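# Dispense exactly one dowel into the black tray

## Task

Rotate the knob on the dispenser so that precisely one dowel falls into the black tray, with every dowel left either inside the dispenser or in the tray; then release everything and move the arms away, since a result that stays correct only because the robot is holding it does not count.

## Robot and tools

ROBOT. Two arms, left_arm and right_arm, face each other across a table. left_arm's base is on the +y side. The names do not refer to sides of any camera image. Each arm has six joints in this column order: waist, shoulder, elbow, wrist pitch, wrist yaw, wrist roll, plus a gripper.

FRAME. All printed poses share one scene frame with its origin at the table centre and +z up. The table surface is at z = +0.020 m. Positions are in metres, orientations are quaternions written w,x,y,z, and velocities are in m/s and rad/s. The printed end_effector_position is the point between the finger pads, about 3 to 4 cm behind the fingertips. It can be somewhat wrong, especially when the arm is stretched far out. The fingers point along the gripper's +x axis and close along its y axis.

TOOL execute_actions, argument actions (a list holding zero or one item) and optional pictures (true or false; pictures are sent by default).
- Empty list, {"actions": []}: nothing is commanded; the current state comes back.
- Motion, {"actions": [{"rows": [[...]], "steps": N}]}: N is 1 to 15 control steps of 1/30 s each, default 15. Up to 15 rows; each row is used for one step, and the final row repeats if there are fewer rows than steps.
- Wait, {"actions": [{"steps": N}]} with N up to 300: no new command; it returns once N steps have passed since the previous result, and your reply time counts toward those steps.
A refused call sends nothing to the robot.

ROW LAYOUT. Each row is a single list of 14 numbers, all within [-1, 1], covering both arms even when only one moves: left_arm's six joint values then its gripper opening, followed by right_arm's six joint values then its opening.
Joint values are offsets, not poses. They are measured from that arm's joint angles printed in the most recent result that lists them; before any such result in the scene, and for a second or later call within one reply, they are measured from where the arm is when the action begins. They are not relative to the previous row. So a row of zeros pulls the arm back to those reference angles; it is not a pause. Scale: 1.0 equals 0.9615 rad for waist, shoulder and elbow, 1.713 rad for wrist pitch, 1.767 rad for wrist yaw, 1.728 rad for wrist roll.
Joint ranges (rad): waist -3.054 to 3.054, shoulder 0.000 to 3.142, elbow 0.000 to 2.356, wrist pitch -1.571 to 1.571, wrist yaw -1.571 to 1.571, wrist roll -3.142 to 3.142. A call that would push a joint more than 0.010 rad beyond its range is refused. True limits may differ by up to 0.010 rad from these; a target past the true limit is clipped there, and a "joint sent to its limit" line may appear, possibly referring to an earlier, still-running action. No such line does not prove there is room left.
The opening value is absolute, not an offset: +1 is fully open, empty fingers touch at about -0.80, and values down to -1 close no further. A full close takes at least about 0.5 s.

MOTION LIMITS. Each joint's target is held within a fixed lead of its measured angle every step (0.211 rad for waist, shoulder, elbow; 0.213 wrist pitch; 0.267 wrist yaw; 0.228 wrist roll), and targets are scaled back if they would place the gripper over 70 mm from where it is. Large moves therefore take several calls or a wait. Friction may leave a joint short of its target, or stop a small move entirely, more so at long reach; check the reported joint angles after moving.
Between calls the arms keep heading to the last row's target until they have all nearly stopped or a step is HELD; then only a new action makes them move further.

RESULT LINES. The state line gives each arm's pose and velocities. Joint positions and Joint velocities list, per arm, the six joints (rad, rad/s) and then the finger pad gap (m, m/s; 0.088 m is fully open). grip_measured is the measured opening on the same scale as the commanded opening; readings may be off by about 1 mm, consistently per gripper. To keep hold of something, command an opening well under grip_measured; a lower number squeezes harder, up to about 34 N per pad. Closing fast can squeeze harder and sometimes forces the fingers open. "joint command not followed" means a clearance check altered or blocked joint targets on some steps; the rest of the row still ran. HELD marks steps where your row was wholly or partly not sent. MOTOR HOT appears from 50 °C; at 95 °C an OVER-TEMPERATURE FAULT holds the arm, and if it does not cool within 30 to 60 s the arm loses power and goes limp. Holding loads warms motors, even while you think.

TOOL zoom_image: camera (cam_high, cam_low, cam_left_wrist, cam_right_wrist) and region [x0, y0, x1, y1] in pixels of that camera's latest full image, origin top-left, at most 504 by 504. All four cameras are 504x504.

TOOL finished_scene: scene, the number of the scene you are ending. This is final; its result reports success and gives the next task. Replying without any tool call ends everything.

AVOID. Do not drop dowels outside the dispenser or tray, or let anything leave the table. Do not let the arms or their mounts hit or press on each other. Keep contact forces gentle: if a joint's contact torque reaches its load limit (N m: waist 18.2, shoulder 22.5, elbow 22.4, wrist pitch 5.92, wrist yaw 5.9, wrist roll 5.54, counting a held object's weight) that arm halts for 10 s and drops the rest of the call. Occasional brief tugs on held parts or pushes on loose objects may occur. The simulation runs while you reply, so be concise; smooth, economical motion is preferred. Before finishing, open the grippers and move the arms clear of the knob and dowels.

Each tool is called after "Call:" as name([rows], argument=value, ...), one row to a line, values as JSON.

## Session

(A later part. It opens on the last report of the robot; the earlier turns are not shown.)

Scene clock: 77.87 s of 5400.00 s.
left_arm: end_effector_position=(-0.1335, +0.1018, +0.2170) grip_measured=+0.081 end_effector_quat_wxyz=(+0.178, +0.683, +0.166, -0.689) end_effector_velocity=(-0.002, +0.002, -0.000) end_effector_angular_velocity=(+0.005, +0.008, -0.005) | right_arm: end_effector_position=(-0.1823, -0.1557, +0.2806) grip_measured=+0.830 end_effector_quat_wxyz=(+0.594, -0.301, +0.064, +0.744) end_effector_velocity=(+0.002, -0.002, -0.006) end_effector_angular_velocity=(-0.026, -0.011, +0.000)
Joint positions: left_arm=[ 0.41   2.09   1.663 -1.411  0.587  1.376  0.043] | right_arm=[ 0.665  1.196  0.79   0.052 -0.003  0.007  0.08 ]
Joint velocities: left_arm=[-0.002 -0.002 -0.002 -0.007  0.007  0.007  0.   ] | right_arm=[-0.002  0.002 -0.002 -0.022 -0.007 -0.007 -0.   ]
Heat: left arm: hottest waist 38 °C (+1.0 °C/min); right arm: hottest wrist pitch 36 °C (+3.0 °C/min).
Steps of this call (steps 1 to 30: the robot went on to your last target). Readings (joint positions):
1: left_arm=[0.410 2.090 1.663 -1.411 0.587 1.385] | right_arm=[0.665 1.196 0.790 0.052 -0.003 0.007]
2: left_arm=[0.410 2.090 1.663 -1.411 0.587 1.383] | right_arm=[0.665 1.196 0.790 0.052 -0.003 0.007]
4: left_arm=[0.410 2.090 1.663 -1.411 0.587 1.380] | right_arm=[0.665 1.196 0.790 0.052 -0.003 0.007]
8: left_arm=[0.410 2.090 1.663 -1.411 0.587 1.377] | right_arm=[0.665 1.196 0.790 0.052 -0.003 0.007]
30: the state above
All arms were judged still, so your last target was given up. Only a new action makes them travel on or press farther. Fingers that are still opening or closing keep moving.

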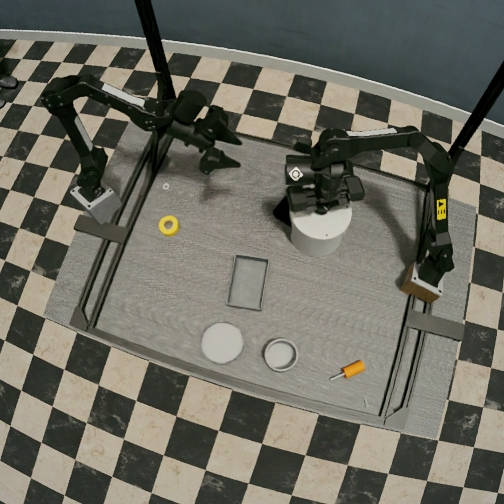

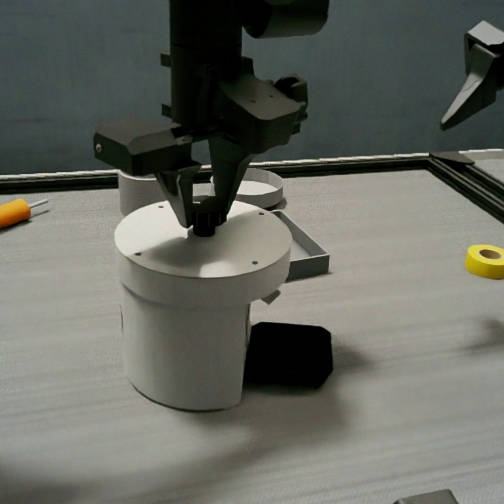

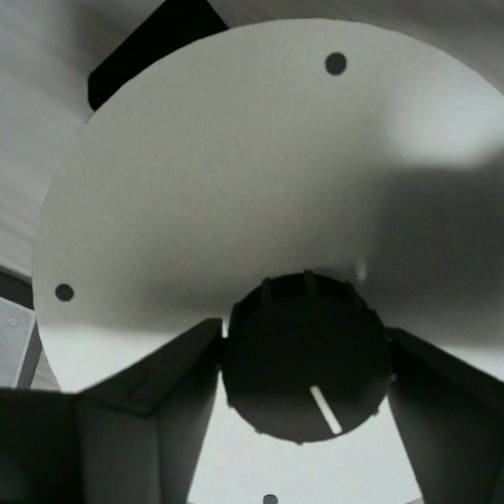

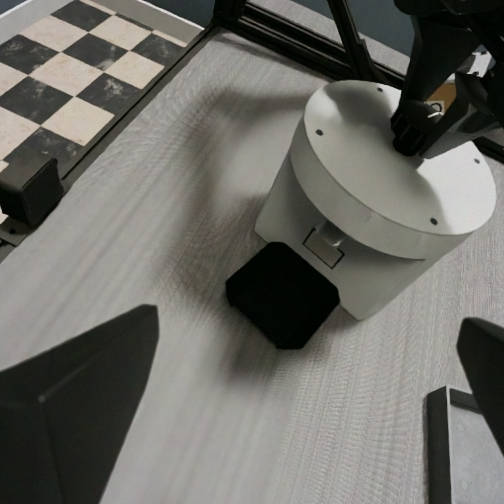

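Call:
execute_actions([
  {"rows":[[0,0,0,0,0,-0.04,-0.25,0,0,0,0,0,0,0.83],[0,0,0,0,0,-0.07,-0.25,0,0,0,0,0,0,0.83],[0,0,0,0,0,-0.1,-0.25,0,0,0,0,0,0,0.83],[0,0,0,0,0,-0.13,-0.25,0,0,0,0,0,0,0.83],[0,0,0,0,0,-0.16,-0.25,0,0,0,0,0,0,0.83],[0,0,0,0,0,-0.19,-0.25,0,0,0,0,0,0,0.83]],"steps":15},
], pictures=false)

Call:
execute_actions([
  {"steps":30},
])

Scene clock: 81.53 s of 5400.00 s.
left_arm: end_effector_position=(-0.1334, +0.1017, +0.2169) grip_measured=+0.081 end_effector_quat_wxyz=(+0.282, +0.648, +0.270, -0.654) end_effector_velocity=(-0.000, +0.002, -0.000) end_effector_angular_velocity=(+0.010, -0.003, +0.127) | right_arm: end_effector_position=(-0.1823, -0.1557, +0.2806) grip_measured=+0.830 end_effector_quat_wxyz=(+0.594, -0.301, +0.064, +0.744) end_effector_velocity=(+0.001, -0.001, -0.001) end_effector_angular_velocity=(-0.008, -0.005, +0.006)
Joint positions: left_arm=[ 0.41   2.09   1.663 -1.41   0.586  1.065  0.043] | right_arm=[ 0.665  1.196  0.79   0.052 -0.003  0.007  0.08 ]
Joint velocities: left_arm=[-0.002 -0.002 -0.002 -0.007 -0.007 -0.125 -0.   ] | right_arm=[-0.002 -0.002 -0.002 -0.007 -0.007 -0.007 -0.   ]
Heat: left arm: hottest waist 38 °C (+1.0 °C/min); right arm: hottest wrist pitch 36 °C (+3.0 °C/min).
Steps of this call (steps 1 to 90: nothing new was sent; then 0.17 s passed at rest; steps 91 to 105: all 15 steps of this action). Readings (joint positions):
91: left_arm=[0.411 2.090 1.663 -1.411 0.587 1.362] | right_arm=[0.665 1.196 0.790 0.052 -0.003 0.007]
92: left_arm=[0.411 2.090 1.663 -1.411 0.587 1.339] | right_arm=[0.665 1.196 0.790 0.052 -0.003 0.007]
94: left_arm=[0.410 2.090 1.663 -1.411 0.587 1.273] | right_arm=[0.665 1.196 0.790 0.052 -0.003 0.007]
98: left_arm=[0.410 2.090 1.663 -1.410 0.586 1.135] | right_arm=[0.665 1.196 0.790 0.052 -0.003 0.007]
105: the state above

Scene clock: 82.53 s of 5400.00 s.
left_arm: end_effector_position=(-0.1335, +0.1017, +0.2170) grip_measured=+0.081 end_effector_quat_wxyz=(+0.286, +0.646, +0.274, -0.653) end_effector_velocity=(-0.000, +0.002, -0.000) end_effector_angular_velocity=(+0.009, -0.005, +0.009) | right_arm: end_effector_position=(-0.1823, -0.1557, +0.2806) grip_measured=+0.830 end_effector_quat_wxyz=(+0.594, -0.301, +0.064, +0.744) end_effector_velocity=(+0.001, -0.001, -0.001) end_effector_angular_velocity=(-0.010, +0.007, -0.002)
Joint positions: left_arm=[ 0.41   2.089  1.663 -1.41   0.586  1.052  0.043] | right_arm=[ 0.665  1.196  0.79   0.052 -0.003  0.007  0.08 ]
Joint velocities: left_arm=[-0.002 -0.002 -0.002 -0.007 -0.007 -0.007 -0.   ] | right_arm=[-0.002 -0.002 -0.002 -0.007 -0.007  0.007 -0.   ]
Heat: left arm: hottest waist 39 °C (+2.0 °C/min); right arm: hottest wrist pitch 36 °C (+3.0 °C/min).
Steps of this call (steps 1 to 30: the robot went on to your last target). Readings (joint positions):
1: left_arm=[0.410 2.090 1.663 -1.410 0.586 1.062] | right_arm=[0.665 1.196 0.790 0.052 -0.003 0.007]
2: left_arm=[0.410 2.090 1.663 -1.410 0.586 1.060] | right_arm=[0.665 1.196 0.790 0.052 -0.003 0.007]
4: left_arm=[0.410 2.090 1.663 -1.410 0.586 1.057] | right_arm=[0.665 1.196 0.790 0.052 -0.003 0.007]
8: left_arm=[0.410 2.090 1.663 -1.410 0.586 1.054] | right_arm=[0.665 1.196 0.790 0.052 -0.003 0.007]
30: the state above
All arms were judged still, so your last target was given up. Only a new action makes them travel on or press farther. Fingers that are still opening or closing keep moving.

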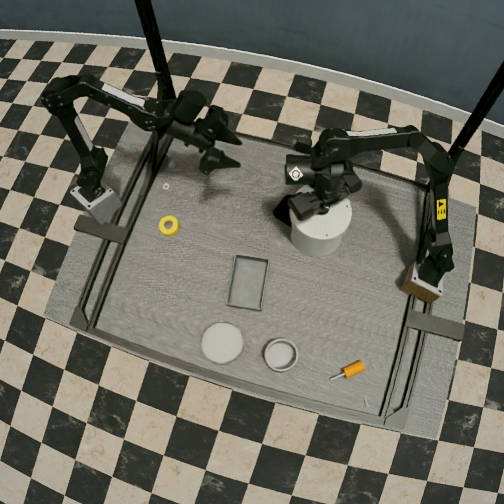

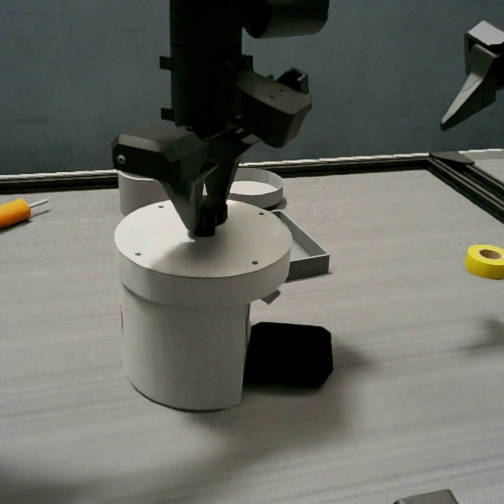

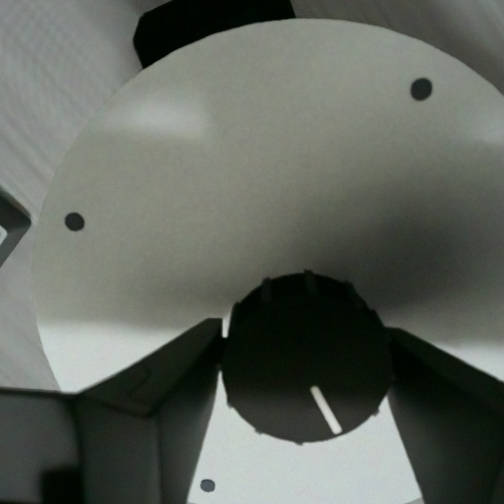

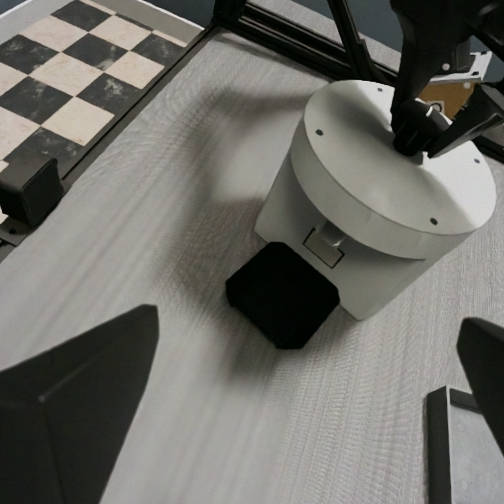

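Call:
execute_actions([
  {"rows":[[0,0,0,0,0,-0.04,-0.25,0,0,0,0,0,0,0.83],[0,0,0,0,0,-0.07,-0.25,0,0,0,0,0,0,0.83],[0,0,0,0,0,-0.1,-0.25,0,0,0,0,0,0,0.83],[0,0,0,0,0,-0.13,-0.25,0,0,0,0,0,0,0.83],[0,0,0,0,0,-0.16,-0.25,0,0,0,0,0,0,0.83],[0,0,0,0,0,-0.19,-0.25,0,0,0,0,0,0,0.83]],"steps":15},
], pictures=false)

Call:
execute_actions([
  {"steps":30},
])

Scene clock: 86.57 s of 5400.00 s.
left_arm: end_effector_position=(-0.1333, +0.1015, +0.2171) grip_measured=+0.081 end_effector_quat_wxyz=(+0.384, +0.594, +0.372, -0.602) end_effector_velocity=(+0.004, +0.003, -0.001) end_effector_angular_velocity=(+0.015, -0.015, +0.148) | right_arm: end_effector_position=(-0.1822, -0.1558, +0.2804) grip_measured=+0.830 end_effector_quat_wxyz=(+0.593, -0.301, +0.065, +0.744) end_effector_velocity=(-0.000, -0.001, +0.001) end_effector_angular_velocity=(-0.003, -0.004, +0.007)
Joint positions: left_arm=[ 0.41   2.089  1.663 -1.41   0.584  0.738  0.043] | right_arm=[ 0.665  1.196  0.79   0.052 -0.003  0.007  0.08 ]
Joint velocities: left_arm=[ 0.002  0.002 -0.002 -0.007 -0.022 -0.139 -0.   ] | right_arm=[-0.002 -0.002  0.002 -0.007 -0.007 -0.007 -0.   ]
Heat: left arm: hottest waist 39 °C (+2.0 °C/min); right arm: hottest wrist pitch 36 °C (+3.0 °C/min).
Steps of this call (steps 1 to 90: nothing new was sent; then 0.53 s passed at rest; steps 91 to 105: all 15 steps of this action). Readings (joint positions):
91: left_arm=[0.410 2.089 1.663 -1.410 0.586 1.039] | right_arm=[0.665 1.196 0.790 0.052 -0.003 0.007]
92: left_arm=[0.410 2.089 1.663 -1.410 0.586 1.017] | right_arm=[0.665 1.196 0.790 0.052 -0.003 0.007]
94: left_arm=[0.410 2.089 1.663 -1.410 0.586 0.951] | right_arm=[0.665 1.196 0.790 0.052 -0.003 0.007]
98: left_arm=[0.410 2.089 1.663 -1.410 0.585 0.809] | right_arm=[0.665 1.196 0.790 0.052 -0.003 0.007]
105: the state above

Scene clock: 87.57 s of 5400.00 s.
left_arm: end_effector_position=(-0.1333, +0.1015, +0.2171) grip_measured=+0.081 end_effector_quat_wxyz=(+0.387, +0.591, +0.376, -0.599) end_effector_velocity=(-0.000, +0.002, -0.000) end_effector_angular_velocity=(+0.009, -0.005, +0.010) | right_arm: end_effector_position=(-0.1822, -0.1558, +0.2804) grip_measured=+0.830 end_effector_quat_wxyz=(+0.593, -0.301, +0.065, +0.744) end_effector_velocity=(+0.004, -0.002, -0.003) end_effector_angular_velocity=(-0.018, -0.004, -0.018)
Joint positions: left_arm=[ 0.41   2.089  1.663 -1.41   0.584  0.726  0.043] | right_arm=[ 0.665  1.196  0.79   0.052 -0.003  0.007  0.08 ]
Joint velocities: left_arm=[-0.002 -0.002 -0.002 -0.007 -0.007 -0.007 -0.   ] | right_arm=[-0.002 -0.002 -0.002 -0.022  0.007  0.007 -0.   ]
Heat: left arm: hottest waist 39 °C (+2.0 °C/min); right arm: hottest wrist pitch 36 °C (+3.0 °C/min).
Steps of this call (steps 1 to 30: the robot went on to your last target). Readings (joint positions):
1: left_arm=[0.410 2.089 1.663 -1.410 0.584 0.735] | right_arm=[0.665 1.196 0.790 0.052 -0.003 0.007]
2: left_arm=[0.410 2.089 1.663 -1.410 0.584 0.733] | right_arm=[0.665 1.196 0.790 0.052 -0.003 0.007]
4: left_arm=[0.410 2.089 1.663 -1.410 0.584 0.730] | right_arm=[0.665 1.196 0.790 0.052 -0.003 0.007]
8: left_arm=[0.410 2.089 1.663 -1.410 0.584 0.727] | right_arm=[0.665 1.196 0.790 0.052 -0.003 0.007]
30: the state above
All arms were judged still, so your last target was given up. Only a new action makes them travel on or press farther. Fingers that are still opening or closing keep moving.

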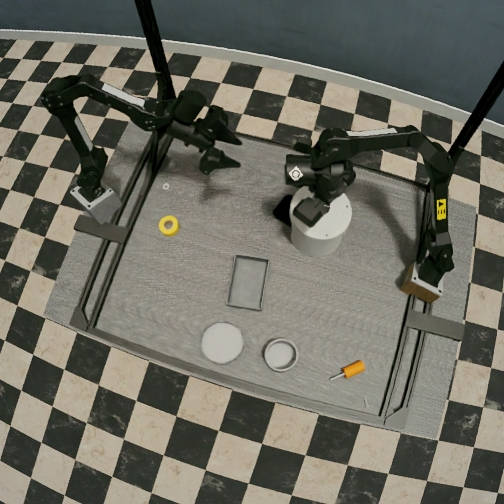

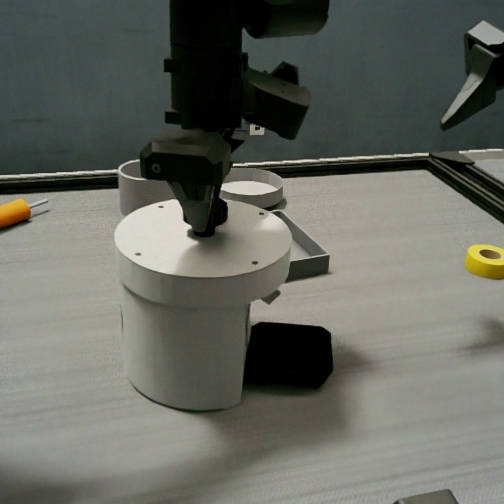

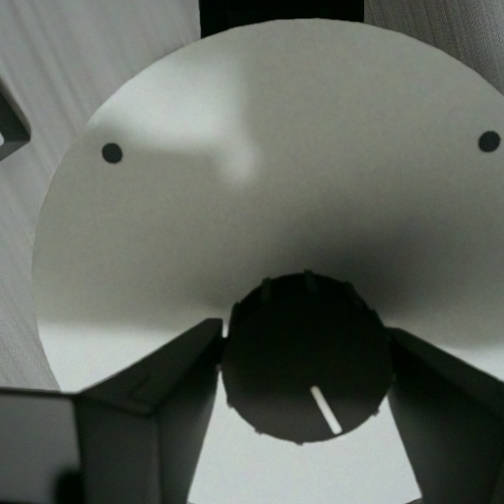

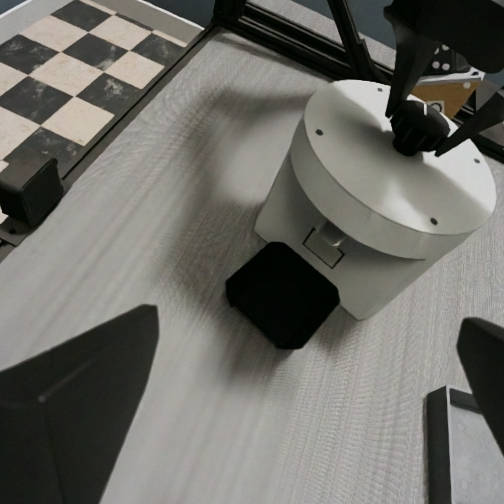

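Call:
execute_actions([
  {"rows":[[0,0,0,0,0,-0.04,-0.25,0,0,0,0,0,0,0.83],[0,0,0,0,0,-0.07,-0.25,0,0,0,0,0,0,0.83],[0,0,0,0,0,-0.1,-0.25,0,0,0,0,0,0,0.83],[0,0,0,0,0,-0.13,-0.25,0,0,0,0,0,0,0.83],[0,0,0,0,0,-0.16,-0.25,0,0,0,0,0,0,0.83],[0,0,0,0,0,-0.19,-0.25,0,0,0,0,0,0,0.83]],"steps":15},
], pictures=false)

Call:
execute_actions([
  {"steps":30},
])

Scene clock: 93.03 s of 5400.00 s.
left_arm: end_effector_position=(-0.1331, +0.1015, +0.2171) grip_measured=+0.080 end_effector_quat_wxyz=(+0.475, +0.524, +0.464, -0.533) end_effector_velocity=(-0.002, +0.001, +0.002) end_effector_angular_velocity=(+0.002, -0.005, +0.121) | right_arm: end_effector_position=(-0.1822, -0.1558, +0.2804) grip_measured=+0.830 end_effector_quat_wxyz=(+0.593, -0.301, +0.065, +0.744) end_effector_velocity=(+0.001, -0.001, -0.001) end_effector_angular_velocity=(-0.008, -0.005, +0.006)
Joint positions: left_arm=[ 0.41   2.089  1.663 -1.409  0.583  0.414  0.043] | right_arm=[ 0.665  1.196  0.79   0.052 -0.003  0.007  0.08 ]
Joint velocities: left_arm=[-0.002 -0.007  0.002 -0.007 -0.007 -0.125 -0.   ] | right_arm=[-0.002 -0.002 -0.002 -0.007 -0.007 -0.007 -0.   ]
Heat: left arm: hottest waist 39 °C (+2.0 °C/min); right arm: hottest wrist pitch 36 °C (+2.0 °C/min).
Steps of this call (steps 1 to 90: nothing new was sent; then 1.97 s passed at rest; steps 91 to 105: all 15 steps of this action). Readings (joint positions):
91: left_arm=[0.410 2.089 1.663 -1.410 0.585 0.712] | right_arm=[0.665 1.196 0.790 0.052 -0.003 0.007]
92: left_arm=[0.410 2.089 1.663 -1.410 0.585 0.688] | right_arm=[0.665 1.196 0.790 0.052 -0.003 0.007]
94: left_arm=[0.410 2.089 1.663 -1.410 0.584 0.626] | right_arm=[0.665 1.196 0.790 0.052 -0.003 0.007]
98: left_arm=[0.410 2.089 1.663 -1.409 0.584 0.485] | right_arm=[0.665 1.196 0.790 0.052 -0.003 0.007]
105: the state above

Scene clock: 94.03 s of 5400.00 s.
left_arm: end_effector_position=(-0.1331, +0.1015, +0.2171) grip_measured=+0.080 end_effector_quat_wxyz=(+0.478, +0.521, +0.467, -0.530) end_effector_velocity=(-0.000, -0.000, +0.001) end_effector_angular_velocity=(-0.006, -0.010, -0.001) | right_arm: end_effector_position=(-0.1822, -0.1558, +0.2804) grip_measured=+0.830 end_effector_quat_wxyz=(+0.593, -0.301, +0.065, +0.744) end_effector_velocity=(+0.002, -0.003, -0.004) end_effector_angular_velocity=(-0.023, +0.003, -0.006)
Joint positions: left_arm=[ 0.41   2.089  1.663 -1.409  0.583  0.402  0.043] | right_arm=[ 0.665  1.196  0.79   0.052 -0.003  0.007  0.08 ]
Joint velocities: left_arm=[-0.002 -0.007 -0.002  0.007 -0.007 -0.007 -0.   ] | right_arm=[-0.002 -0.002 -0.002 -0.022 -0.007  0.007 -0.   ]
Heat: left arm: hottest waist 39 °C (+2.0 °C/min); right arm: hottest wrist pitch 36 °C (+2.0 °C/min).
Steps of this call (steps 1 to 30: the robot went on to your last target). Readings (joint positions):
1: left_arm=[0.410 2.089 1.663 -1.409 0.583 0.411] | right_arm=[0.665 1.196 0.790 0.052 -0.003 0.007]
2: left_arm=[0.410 2.089 1.663 -1.409 0.583 0.409] | right_arm=[0.665 1.196 0.790 0.052 -0.003 0.007]
4: left_arm=[0.410 2.089 1.663 -1.409 0.583 0.406] | right_arm=[0.665 1.196 0.790 0.052 -0.003 0.007]
8: left_arm=[0.410 2.089 1.663 -1.409 0.583 0.403] | right_arm=[0.665 1.196 0.790 0.052 -0.003 0.007]
30: the state above
All arms were judged still, so your last target was given up. Only a new action makes them travel on or press farther. Fingers that are still opening or closing keep moving.

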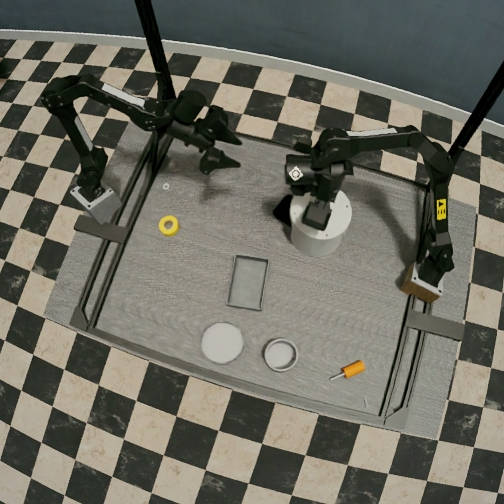

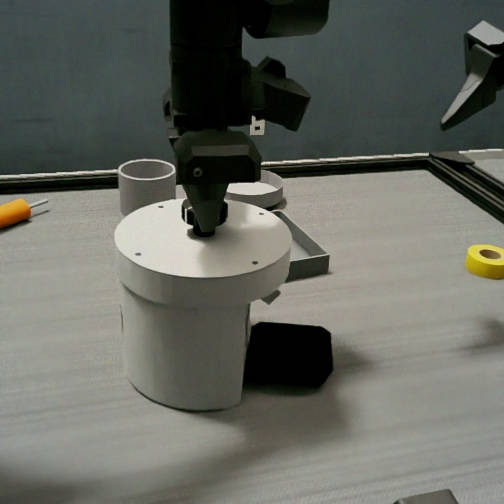

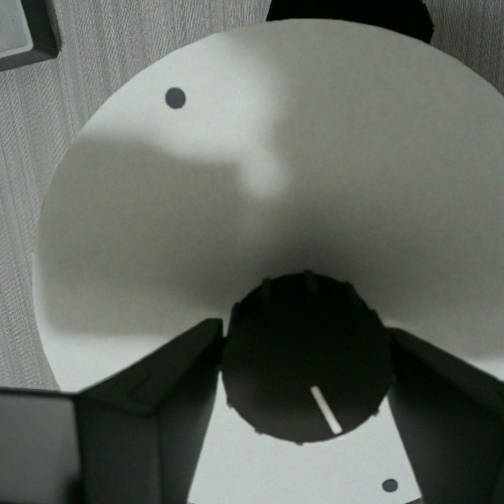

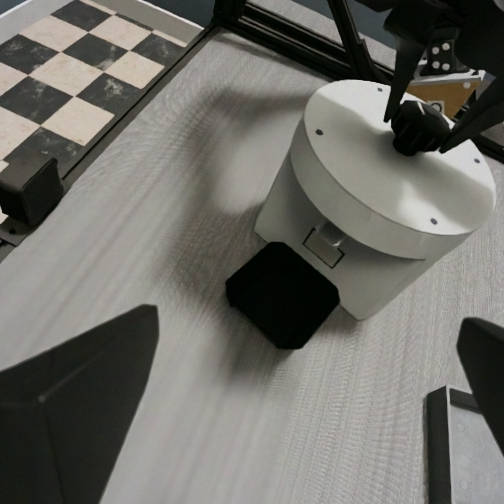

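Call:
execute_actions([
  {"rows":[[0,0,0,0,0,-0.04,-0.25,0,0,0,0,0,0,0.83],[0,0,0,0,0,-0.07,-0.25,0,0,0,0,0,0,0.83],[0,0,0,0,0,-0.1,-0.25,0,0,0,0,0,0,0.83],[0,0,0,0,0,-0.13,-0.25,0,0,0,0,0,0,0.83],[0,0,0,0,0,-0.16,-0.25,0,0,0,0,0,0,0.83],[0,0,0,0,0,-0.19,-0.25,0,0,0,0,0,0,0.83]],"steps":15},
], pictures=false)

Call:
execute_actions([
  {"steps":30},
])

Scene clock: 98.03 s of 5400.00 s.
left_arm: end_effector_position=(-0.1331, +0.1016, +0.2171) grip_measured=+0.080 end_effector_quat_wxyz=(+0.553, +0.442, +0.543, -0.452) end_effector_velocity=(+0.004, -0.000, -0.002) end_effector_angular_velocity=(+0.006, -0.020, +0.092) | right_arm: end_effector_position=(-0.1822, -0.1558, +0.2804) grip_measured=+0.830 end_effector_quat_wxyz=(+0.593, -0.301, +0.065, +0.744) end_effector_velocity=(+0.003, -0.001, -0.001) end_effector_angular_velocity=(-0.002, -0.012, -0.006)
Joint positions: left_arm=[ 0.409  2.089  1.663 -1.409  0.582  0.092  0.043] | right_arm=[ 0.665  1.196  0.79   0.052 -0.003  0.007  0.08 ]
Joint velocities: left_arm=[-0.002  0.002 -0.002  0.007 -0.022 -0.095 -0.   ] | right_arm=[-0.002 -0.002 -0.002 -0.007  0.007 -0.007 -0.   ]
Heat: left arm: hottest waist 39 °C (+2.0 °C/min); right arm: hottest wrist pitch 36 °C (+2.0 °C/min).
Steps of this call (steps 1 to 90: nothing new was sent; then 0.50 s passed at rest; steps 91 to 105: all 15 steps of this action). Readings (joint positions):
91: left_arm=[0.410 2.089 1.663 -1.409 0.584 0.389] | right_arm=[0.665 1.196 0.790 0.052 -0.003 0.007]
92: left_arm=[0.410 2.089 1.663 -1.409 0.584 0.365] | right_arm=[0.665 1.196 0.790 0.052 -0.003 0.007]
94: left_arm=[0.410 2.089 1.663 -1.409 0.583 0.299] | right_arm=[0.665 1.196 0.790 0.052 -0.003 0.007]
98: left_arm=[0.409 2.089 1.663 -1.409 0.583 0.157] | right_arm=[0.665 1.196 0.790 0.052 -0.003 0.007]
105: the state above

Scene clock: 99.03 s of 5400.00 s.
left_arm: end_effector_position=(-0.1331, +0.1016, +0.2171) grip_measured=+0.080 end_effector_quat_wxyz=(+0.556, +0.438, +0.546, -0.448) end_effector_velocity=(-0.000, +0.002, -0.000) end_effector_angular_velocity=(+0.009, -0.005, +0.024) | right_arm: end_effector_position=(-0.1822, -0.1558, +0.2804) grip_measured=+0.830 end_effector_quat_wxyz=(+0.593, -0.301, +0.065, +0.744) end_effector_velocity=(-0.001, -0.002, -0.004) end_effector_angular_velocity=(-0.027, -0.003, +0.013)
Joint positions: left_arm=[ 0.409  2.089  1.663 -1.409  0.582  0.079  0.043] | right_arm=[ 0.665  1.196  0.79   0.052 -0.003  0.007  0.08 ]
Joint velocities: left_arm=[-0.002 -0.002 -0.002 -0.007 -0.007 -0.022 -0.   ] | right_arm=[-0.002  0.002  0.002 -0.022 -0.022 -0.007 -0.   ]
Heat: left arm: hottest waist 39 °C (+2.0 °C/min); right arm: hottest wrist pitch 36 °C (+2.0 °C/min).
Steps of this call (steps 1 to 30: the robot went on to your last target). Readings (joint positions):
1: left_arm=[0.409 2.089 1.663 -1.409 0.582 0.088] | right_arm=[0.665 1.196 0.790 0.052 -0.003 0.007]
2: left_arm=[0.409 2.089 1.663 -1.409 0.582 0.086] | right_arm=[0.665 1.196 0.790 0.052 -0.003 0.007]
4: left_arm=[0.409 2.089 1.663 -1.409 0.582 0.083] | right_arm=[0.665 1.196 0.790 0.052 -0.003 0.007]
8: left_arm=[0.409 2.089 1.663 -1.409 0.582 0.080] | right_arm=[0.665 1.196 0.790 0.052 -0.003 0.007]
30: the state above
All arms were judged still, so your last target was given up. Only a new action makes them travel on or press farther. Fingers that are still opening or closing keep moving.

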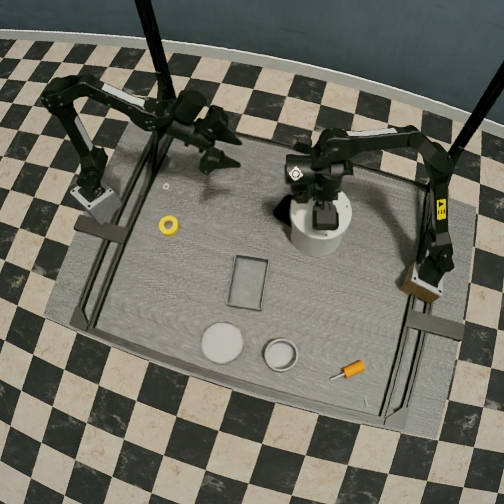

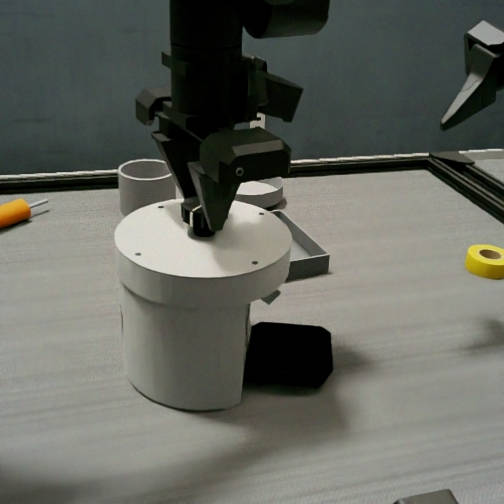

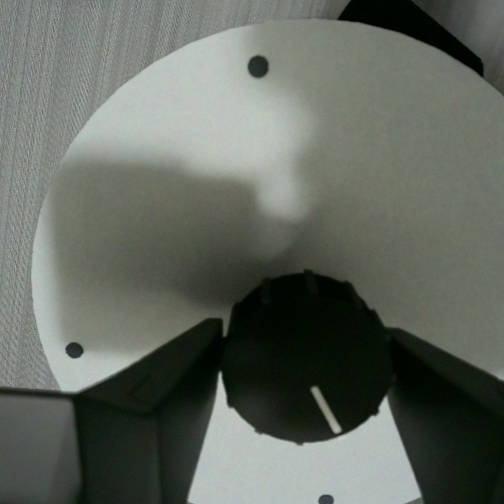

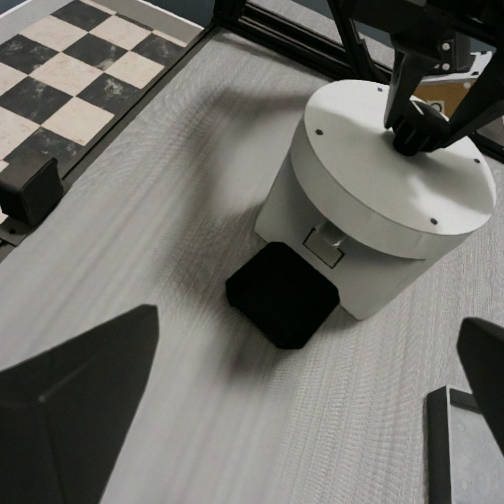

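Call:
execute_actions([
  {"rows":[[0,0,0,0,0,-0.04,-0.25,0,0,0,0,0,0,0.83],[0,0,0,0,0,-0.07,-0.25,0,0,0,0,0,0,0.83],[0,0,0,0,0,-0.1,-0.25,0,0,0,0,0,0,0.83],[0,0,0,0,0,-0.13,-0.25,0,0,0,0,0,0,0.83],[0,0,0,0,0,-0.16,-0.25,0,0,0,0,0,0,0.83],[0,0,0,0,0,-0.19,-0.25,0,0,0,0,0,0,0.83]],"steps":15},
], pictures=false)

Call:
execute_actions([
  {"steps":30},
])

Scene clock: 107.67 s of 5400.00 s.
left_arm: end_effector_position=(-0.1329, +0.1016, +0.2171) grip_measured=+0.080 end_effector_quat_wxyz=(+0.618, +0.347, +0.609, -0.357) end_effector_velocity=(-0.000, +0.002, -0.000) end_effector_angular_velocity=(+0.009, -0.003, +0.141) | right_arm: end_effector_position=(-0.1822, -0.1558, +0.2804) grip_measured=+0.830 end_effector_quat_wxyz=(+0.593, -0.301, +0.065, +0.744) end_effector_velocity=(+0.001, -0.001, -0.001) end_effector_angular_velocity=(-0.006, -0.018, +0.013)
Joint positions: left_arm=[ 0.409  2.089  1.663 -1.409  0.581 -0.235  0.043] | right_arm=[ 0.665  1.196  0.79   0.052 -0.003  0.007  0.08 ]
Joint velocities: left_arm=[-0.002 -0.002 -0.002 -0.007 -0.007 -0.139 -0.   ] | right_arm=[-0.002 -0.002 -0.002 -0.007 -0.007 -0.022 -0.   ]
Heat: left arm: hottest waist 40 °C (+2.0 °C/min); right arm: hottest wrist pitch 36 °C (+2.0 °C/min).
Steps of this call (steps 1 to 90: nothing new was sent; then 5.13 s passed at rest; steps 91 to 105: all 15 steps of this action). Readings (joint positions):
91: left_arm=[0.410 2.089 1.663 -1.409 0.582 0.066] | right_arm=[0.665 1.196 0.790 0.052 -0.003 0.007]
92: left_arm=[0.410 2.089 1.663 -1.409 0.582 0.043] | right_arm=[0.665 1.196 0.790 0.052 -0.003 0.007]
94: left_arm=[0.409 2.089 1.663 -1.409 0.582 -0.022] | right_arm=[0.665 1.196 0.790 0.052 -0.003 0.007]
98: left_arm=[0.409 2.089 1.663 -1.409 0.581 -0.163] | right_arm=[0.665 1.196 0.790 0.052 -0.003 0.007]
105: the state above

Scene clock: 108.67 s of 5400.00 s.
left_arm: end_effector_position=(-0.1329, +0.1015, +0.2172) grip_measured=+0.080 end_effector_quat_wxyz=(+0.620, +0.343, +0.611, -0.354) end_effector_velocity=(-0.001, +0.002, -0.003) end_effector_angular_velocity=(+0.013, +0.011, -0.000) | right_arm: end_effector_position=(-0.1822, -0.1558, +0.2804) grip_measured=+0.830 end_effector_quat_wxyz=(+0.593, -0.301, +0.065, +0.744) end_effector_velocity=(+0.001, -0.002, -0.000) end_effector_angular_velocity=(-0.012, -0.007, +0.004)
Joint positions: left_arm=[ 0.409  2.089  1.664 -1.409  0.581 -0.247  0.043] | right_arm=[ 0.665  1.196  0.79   0.052 -0.003  0.007  0.08 ]
Joint velocities: left_arm=[-0.002  0.002 -0.007 -0.007  0.007  0.007 -0.   ] | right_arm=[-0.002 -0.007  0.002 -0.022 -0.007 -0.007 -0.   ]
Heat: left arm: hottest waist 40 °C (+2.0 °C/min); right arm: hottest wrist pitch 36 °C (+2.0 °C/min).
Steps of this call (steps 1 to 30: the robot went on to your last target). Readings (joint positions):
1: left_arm=[0.409 2.089 1.663 -1.409 0.581 -0.238] | right_arm=[0.665 1.196 0.790 0.052 -0.003 0.007]
2: left_arm=[0.409 2.089 1.663 -1.409 0.581 -0.240] | right_arm=[0.665 1.196 0.790 0.052 -0.003 0.007]
4: left_arm=[0.409 2.089 1.663 -1.409 0.581 -0.243] | right_arm=[0.665 1.196 0.790 0.052 -0.003 0.007]
8: left_arm=[0.409 2.089 1.663 -1.409 0.581 -0.246] | right_arm=[0.665 1.196 0.790 0.052 -0.003 0.007]
30: the state above
All arms were judged still, so your last target was given up. Only a new action makes them travel on or press farther. Fingers that are still opening or closing keep moving.

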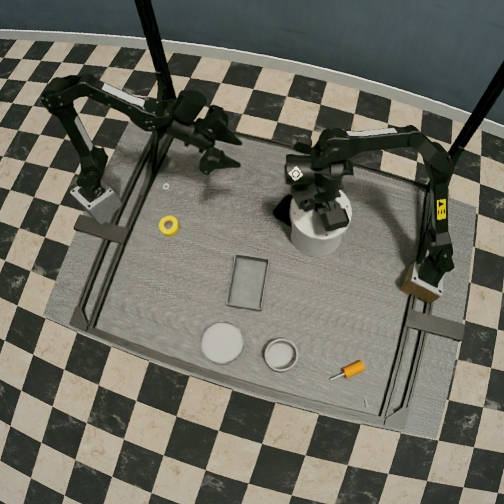

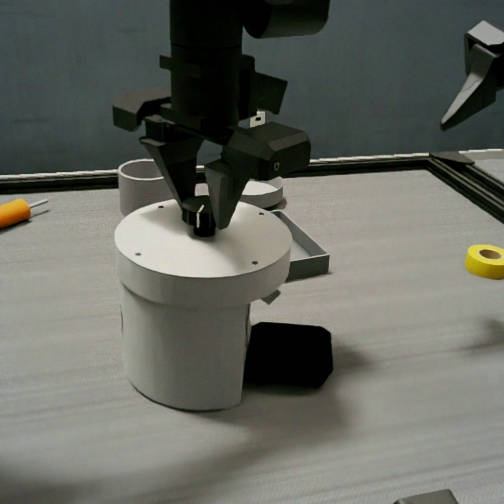

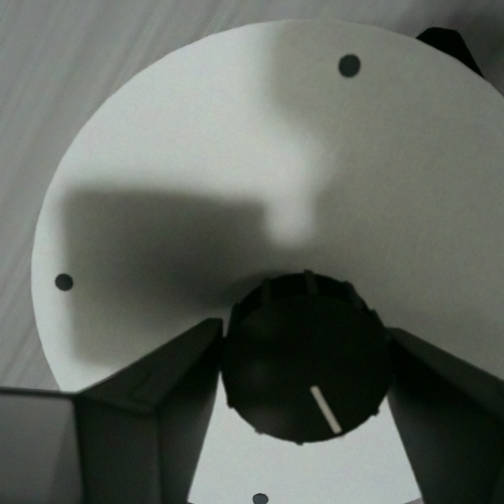

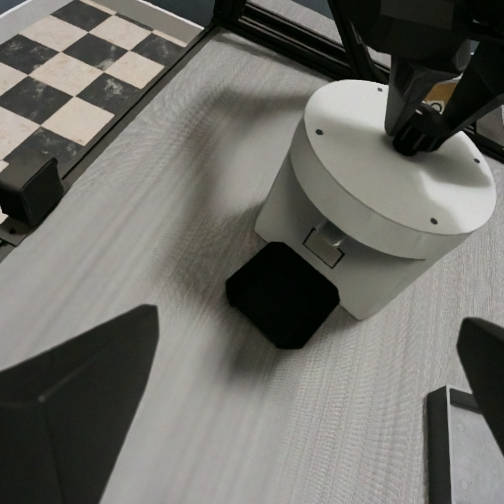

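Call:
execute_actions([
  {"rows":[[0,0,0,0,0,-0.04,-0.25,0,0,0,0,0,0,0.83],[0,0,0,0,0,-0.07,-0.25,0,0,0,0,0,0,0.83],[0,0,0,0,0,-0.1,-0.25,0,0,0,0,0,0,0.83],[0,0,0,0,0,-0.13,-0.25,0,0,0,0,0,0,0.83],[0,0,0,0,0,-0.16,-0.25,0,0,0,0,0,0,0.83],[0,0,0,0,0,-0.19,-0.25,0,0,0,0,0,0,0.83]],"steps":15},
], pictures=false)

Call:
execute_actions([
  {"steps":30},
])

Scene clock: 114.37 s of 5400.00 s.
left_arm: end_effector_position=(-0.1328, +0.1017, +0.2171) grip_measured=+0.080 end_effector_quat_wxyz=(+0.666, +0.243, +0.658, -0.254) end_effector_velocity=(+0.002, +0.003, -0.000) end_effector_angular_velocity=(+0.013, -0.017, +0.112) | right_arm: end_effector_position=(-0.1822, -0.1558, +0.2804) grip_measured=+0.830 end_effector_quat_wxyz=(+0.593, -0.301, +0.065, +0.744) end_effector_velocity=(+0.001, -0.001, -0.001) end_effector_angular_velocity=(-0.006, -0.018, +0.013)
Joint positions: left_arm=[ 0.409  2.089  1.664 -1.41   0.579 -0.559  0.043] | right_arm=[ 0.665  1.196  0.79   0.052 -0.003  0.007  0.08 ]
Joint velocities: left_arm=[-0.002 -0.002 -0.002 -0.007 -0.022 -0.11  -0.   ] | right_arm=[-0.002 -0.002 -0.002 -0.007 -0.007 -0.022  0.   ]
Heat: left arm: hottest waist 40 °C (+2.0 °C/min); right arm: hottest wrist pitch 36 °C (+1.0 °C/min).
Steps of this call (steps 1 to 90: nothing new was sent; then 2.20 s passed at rest; steps 91 to 105: all 15 steps of this action). Readings (joint positions):
91: left_arm=[0.409 2.089 1.664 -1.409 0.581 -0.261] | right_arm=[0.665 1.196 0.790 0.052 -0.003 0.007]
92: left_arm=[0.409 2.089 1.664 -1.409 0.581 -0.285] | right_arm=[0.665 1.196 0.790 0.052 -0.003 0.007]
94: left_arm=[0.409 2.089 1.664 -1.409 0.580 -0.350] | right_arm=[0.665 1.196 0.790 0.052 -0.003 0.007]
98: left_arm=[0.409 2.089 1.664 -1.409 0.579 -0.488] | right_arm=[0.665 1.196 0.790 0.052 -0.003 0.007]
105: the state above

Scene clock: 115.37 s of 5400.00 s.
left_arm: end_effector_position=(-0.1328, +0.1017, +0.2171) grip_measured=+0.080 end_effector_quat_wxyz=(+0.668, +0.239, +0.659, -0.250) end_effector_velocity=(-0.002, +0.002, -0.000) end_effector_angular_velocity=(+0.005, +0.008, -0.005) | right_arm: end_effector_position=(-0.1822, -0.1558, +0.2804) grip_measured=+0.830 end_effector_quat_wxyz=(+0.593, -0.301, +0.065, +0.744) end_effector_velocity=(+0.003, -0.003, -0.008) end_effector_angular_velocity=(-0.032, +0.000, -0.009)
Joint positions: left_arm=[ 0.409  2.089  1.664 -1.409  0.579 -0.571  0.043] | right_arm=[ 0.665  1.196  0.79   0.052 -0.003  0.007  0.08 ]
Joint velocities: left_arm=[-0.002 -0.002 -0.002 -0.007  0.007  0.007 -0.   ] | right_arm=[-0.002  0.002 -0.007 -0.022 -0.007  0.007 -0.   ]
Heat: left arm: hottest waist 40 °C (+2.0 °C/min); right arm: hottest wrist pitch 36 °C (+1.0 °C/min).
Steps of this call (steps 1 to 30: the robot went on to your last target). Readings (joint positions):
1: left_arm=[0.409 2.089 1.664 -1.409 0.579 -0.562] | right_arm=[0.665 1.196 0.790 0.052 -0.003 0.007]
2: left_arm=[0.409 2.089 1.664 -1.409 0.579 -0.564] | right_arm=[0.665 1.196 0.790 0.052 -0.003 0.007]
4: left_arm=[0.409 2.089 1.664 -1.409 0.579 -0.567] | right_arm=[0.665 1.196 0.790 0.052 -0.003 0.007]
8: left_arm=[0.409 2.089 1.664 -1.409 0.579 -0.570] | right_arm=[0.665 1.196 0.790 0.052 -0.003 0.007]
30: the state above
All arms were judged still, so your last target was given up. Only a new action makes them travel on or press farther. Fingers that are still opening or closing keep moving.

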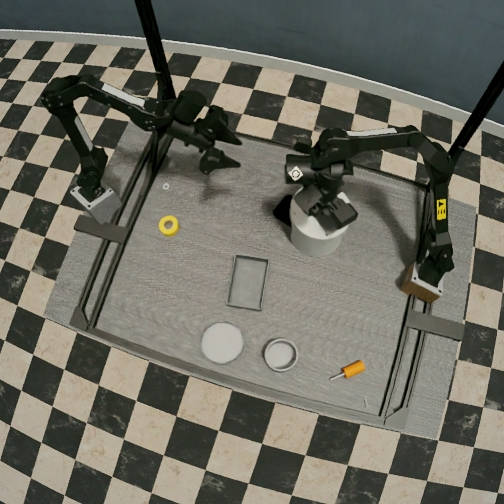

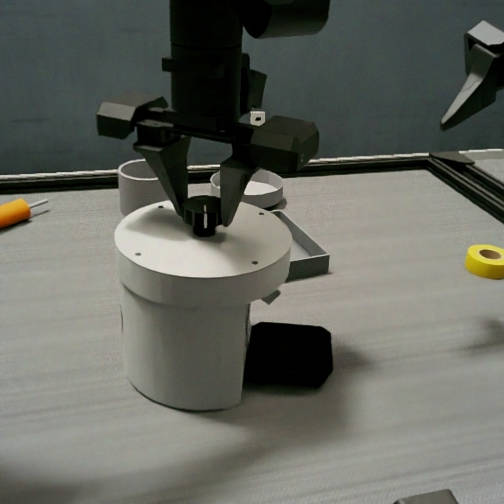

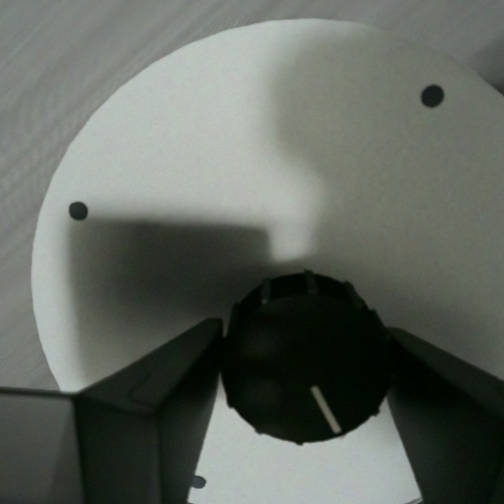

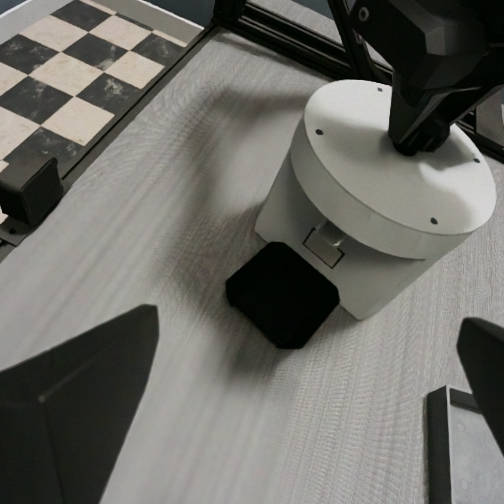

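Call:
execute_actions(actions=[])

Scene clock: 123.87 s of 5400.00 s.
left_arm: end_effector_position=(-0.1328, +0.1017, +0.2171) grip_measured=+0.080 end_effector_quat_wxyz=(+0.668, +0.239, +0.659, -0.250) end_effector_velocity=(-0.003, +0.002, +0.001) end_effector_angular_velocity=(+0.001, +0.007, +0.007) | right_arm: end_effector_position=(-0.1822, -0.1558, +0.2804) grip_measured=+0.830 end_effector_quat_wxyz=(+0.593, -0.301, +0.065, +0.744) end_effector_velocity=(+0.002, +0.000, +0.001) end_effector_angular_velocity=(+0.004, -0.023, +0.003)
Joint positions: left_arm=[ 0.409  2.089  1.664 -1.409  0.579 -0.571  0.043] | right_arm=[ 0.665  1.196  0.79   0.052 -0.003  0.007  0.08 ]
Joint velocities: left_arm=[-0.002 -0.007 -0.002 -0.007  0.007 -0.007 -0.   ] | right_arm=[-0.002 -0.002  0.002 -0.007  0.007 -0.022 -0.   ]
Heat: left arm: hottest waist 40 °C (+2.0 °C/min); right arm: hottest wrist pitch 36 °C (+1.0 °C/min).
Steps of this call (steps 1 to 90: nothing new was sent; then 5.50 s passed at rest). Readings (joint positions):
1: left_arm=[0.409 2.089 1.664 -1.409 0.579 -0.571] | right_arm=[0.665 1.196 0.790 0.052 -0.003 0.007]
2: left_arm=[0.409 2.089 1.664 -1.409 0.579 -0.571] | right_arm=[0.665 1.196 0.790 0.052 -0.003 0.007]
4: left_arm=[0.409 2.089 1.664 -1.409 0.579 -0.571] | right_arm=[0.665 1.196 0.790 0.052 -0.003 0.007]
8: left_arm=[0.409 2.089 1.664 -1.409 0.579 -0.571] | right_arm=[0.665 1.196 0.790 0.052 -0.003 0.007]
90: the state above

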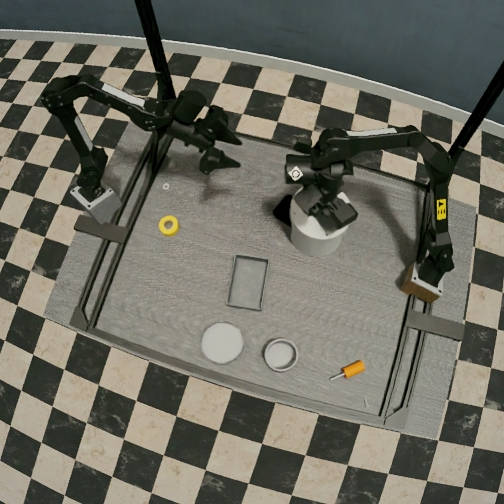

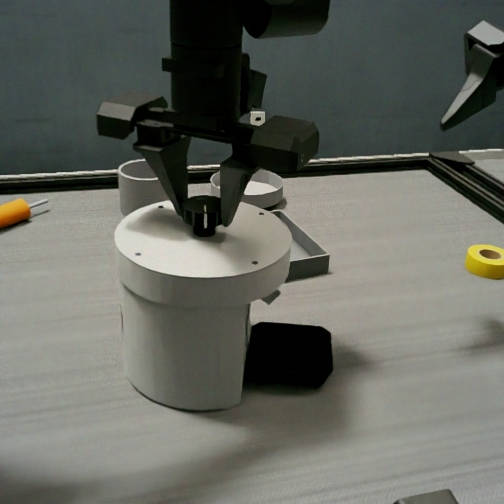

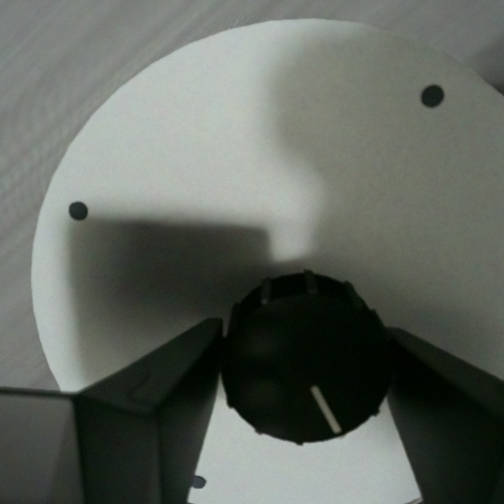

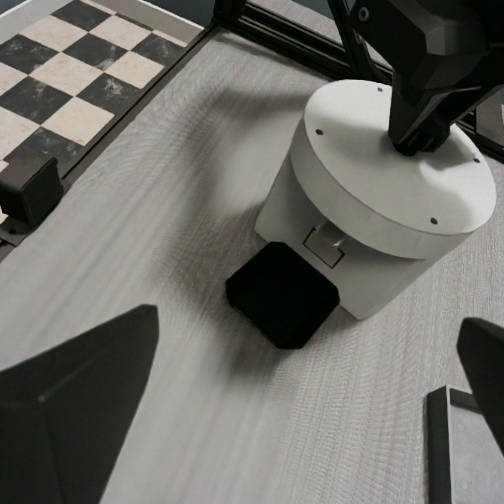

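Call:
execute_actions([
  {"rows":[[0,0,0,0,0,-0.04,-0.25,0,0,0,0,0,0,0.83],[0,0,0,0,0,-0.07,-0.25,0,0,0,0,0,0,0.83],[0,0,0,0,0,-0.1,-0.25,0,0,0,0,0,0,0.83],[0,0,0,0,0,-0.13,-0.25,0,0,0,0,0,0,0.83],[0,0,0,0,0,-0.16,-0.25,0,0,0,0,0,0,0.83],[0,0,0,0,0,-0.19,-0.25,0,0,0,0,0,0,0.83]],"steps":15},
], pictures=false)

Call:
execute_actions([
  {"steps":30},
])

Scene clock: 127.67 s of 5400.00 s.
left_arm: end_effector_position=(-0.1328, +0.1020, +0.2170) grip_measured=+0.080 end_effector_quat_wxyz=(+0.697, +0.132, +0.690, -0.143) end_effector_velocity=(-0.003, -0.001, -0.001) end_effector_angular_velocity=(-0.005, +0.006, +0.114) | right_arm: end_effector_position=(-0.1822, -0.1558, +0.2804) grip_measured=+0.830 end_effector_quat_wxyz=(+0.593, -0.301, +0.065, +0.744) end_effector_velocity=(-0.000, -0.001, +0.001) end_effector_angular_velocity=(-0.002, -0.016, +0.015)
Joint positions: left_arm=[ 0.408  2.089  1.664 -1.41   0.576 -0.886  0.043] | right_arm=[ 0.665  1.196  0.79   0.052 -0.003  0.007  0.08 ]
Joint velocities: left_arm=[-0.007 -0.002 -0.002  0.007  0.007 -0.125 -0.   ] | right_arm=[-0.002 -0.002  0.002 -0.007 -0.007 -0.022 -0.   ]
Heat: left arm: hottest waist 40 °C (+2.0 °C/min); right arm: hottest wrist pitch 37 °C (+2.0 °C/min).
Steps of this call (steps 1 to 90: nothing new was sent; then 0.30 s passed at rest; steps 91 to 105: all 15 steps of this action). Readings (joint positions):
91: left_arm=[0.409 2.089 1.664 -1.409 0.579 -0.584] | right_arm=[0.665 1.196 0.790 0.052 -0.003 0.007]
92: left_arm=[0.409 2.089 1.664 -1.410 0.579 -0.607] | right_arm=[0.665 1.196 0.790 0.052 -0.003 0.007]
94: left_arm=[0.409 2.089 1.664 -1.410 0.578 -0.672] | right_arm=[0.665 1.196 0.790 0.052 -0.003 0.007]
98: left_arm=[0.409 2.089 1.664 -1.410 0.577 -0.816] | right_arm=[0.665 1.196 0.790 0.052 -0.003 0.007]
105: the state above

Scene clock: 128.67 s of 5400.00 s.
left_arm: end_effector_position=(-0.1328, +0.1020, +0.2170) grip_measured=+0.080 end_effector_quat_wxyz=(-0.699, -0.125, -0.691, +0.136) end_effector_velocity=(+0.000, +0.001, -0.001) end_effector_angular_velocity=(+0.009, -0.005, +0.010) | right_arm: end_effector_position=(-0.1822, -0.1558, +0.2804) grip_measured=+0.830 end_effector_quat_wxyz=(+0.593, -0.301, +0.065, +0.744) end_effector_velocity=(+0.003, -0.000, -0.003) end_effector_angular_velocity=(-0.011, -0.007, -0.000)
Joint positions: left_arm=[ 0.408  2.089  1.664 -1.41   0.576 -0.906  0.043] | right_arm=[ 0.665  1.196  0.79   0.052 -0.003  0.007  0.08 ]
Joint velocities: left_arm=[-0.002  0.002  0.002 -0.007 -0.007 -0.007  0.   ] | right_arm=[-0.007  0.002 -0.002 -0.007 -0.007 -0.007 -0.   ]
Heat: left arm: hottest waist 40 °C (+2.0 °C/min); right arm: hottest wrist pitch 37 °C (+2.0 °C/min).
Steps of this call (steps 1 to 30: the robot went on to your last target). Readings (joint positions):
1: left_arm=[0.408 2.089 1.664 -1.410 0.576 -0.889] | right_arm=[0.665 1.196 0.790 0.052 -0.003 0.007]
2: left_arm=[0.408 2.089 1.664 -1.410 0.576 -0.891] | right_arm=[0.665 1.196 0.790 0.052 -0.003 0.007]
4: left_arm=[0.408 2.089 1.664 -1.410 0.576 -0.895] | right_arm=[0.665 1.196 0.790 0.052 -0.003 0.007]
8: left_arm=[0.408 2.089 1.664 -1.410 0.576 -0.898] | right_arm=[0.665 1.196 0.790 0.052 -0.003 0.007]
30: the state above
All arms were judged still, so your last target was given up. Only a new action makes them travel on or press farther. Fingers that are still opening or closing keep moving.

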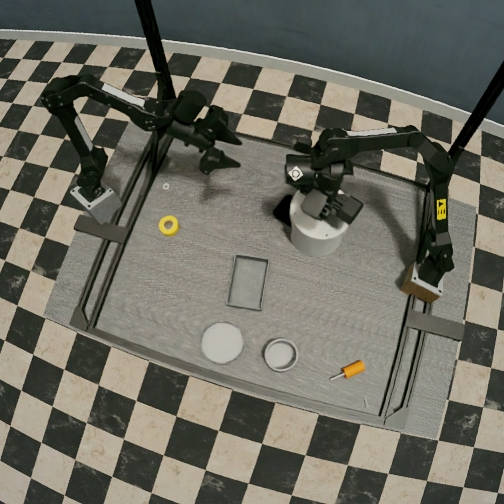

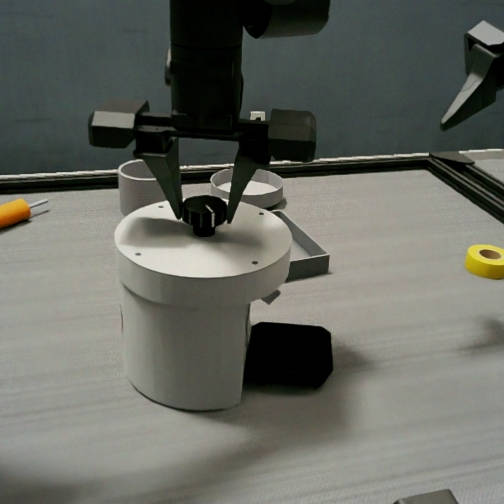

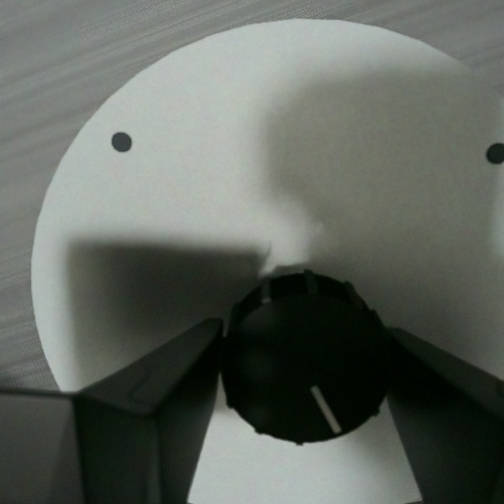

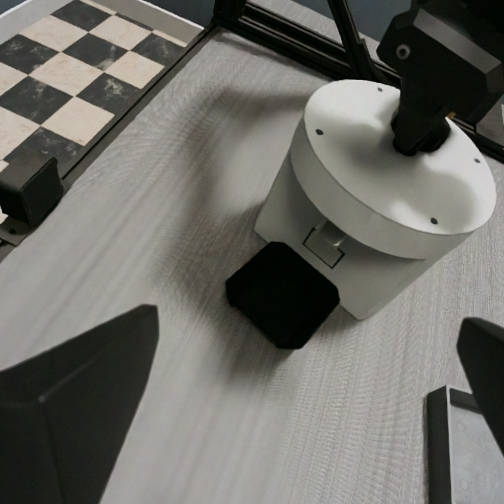

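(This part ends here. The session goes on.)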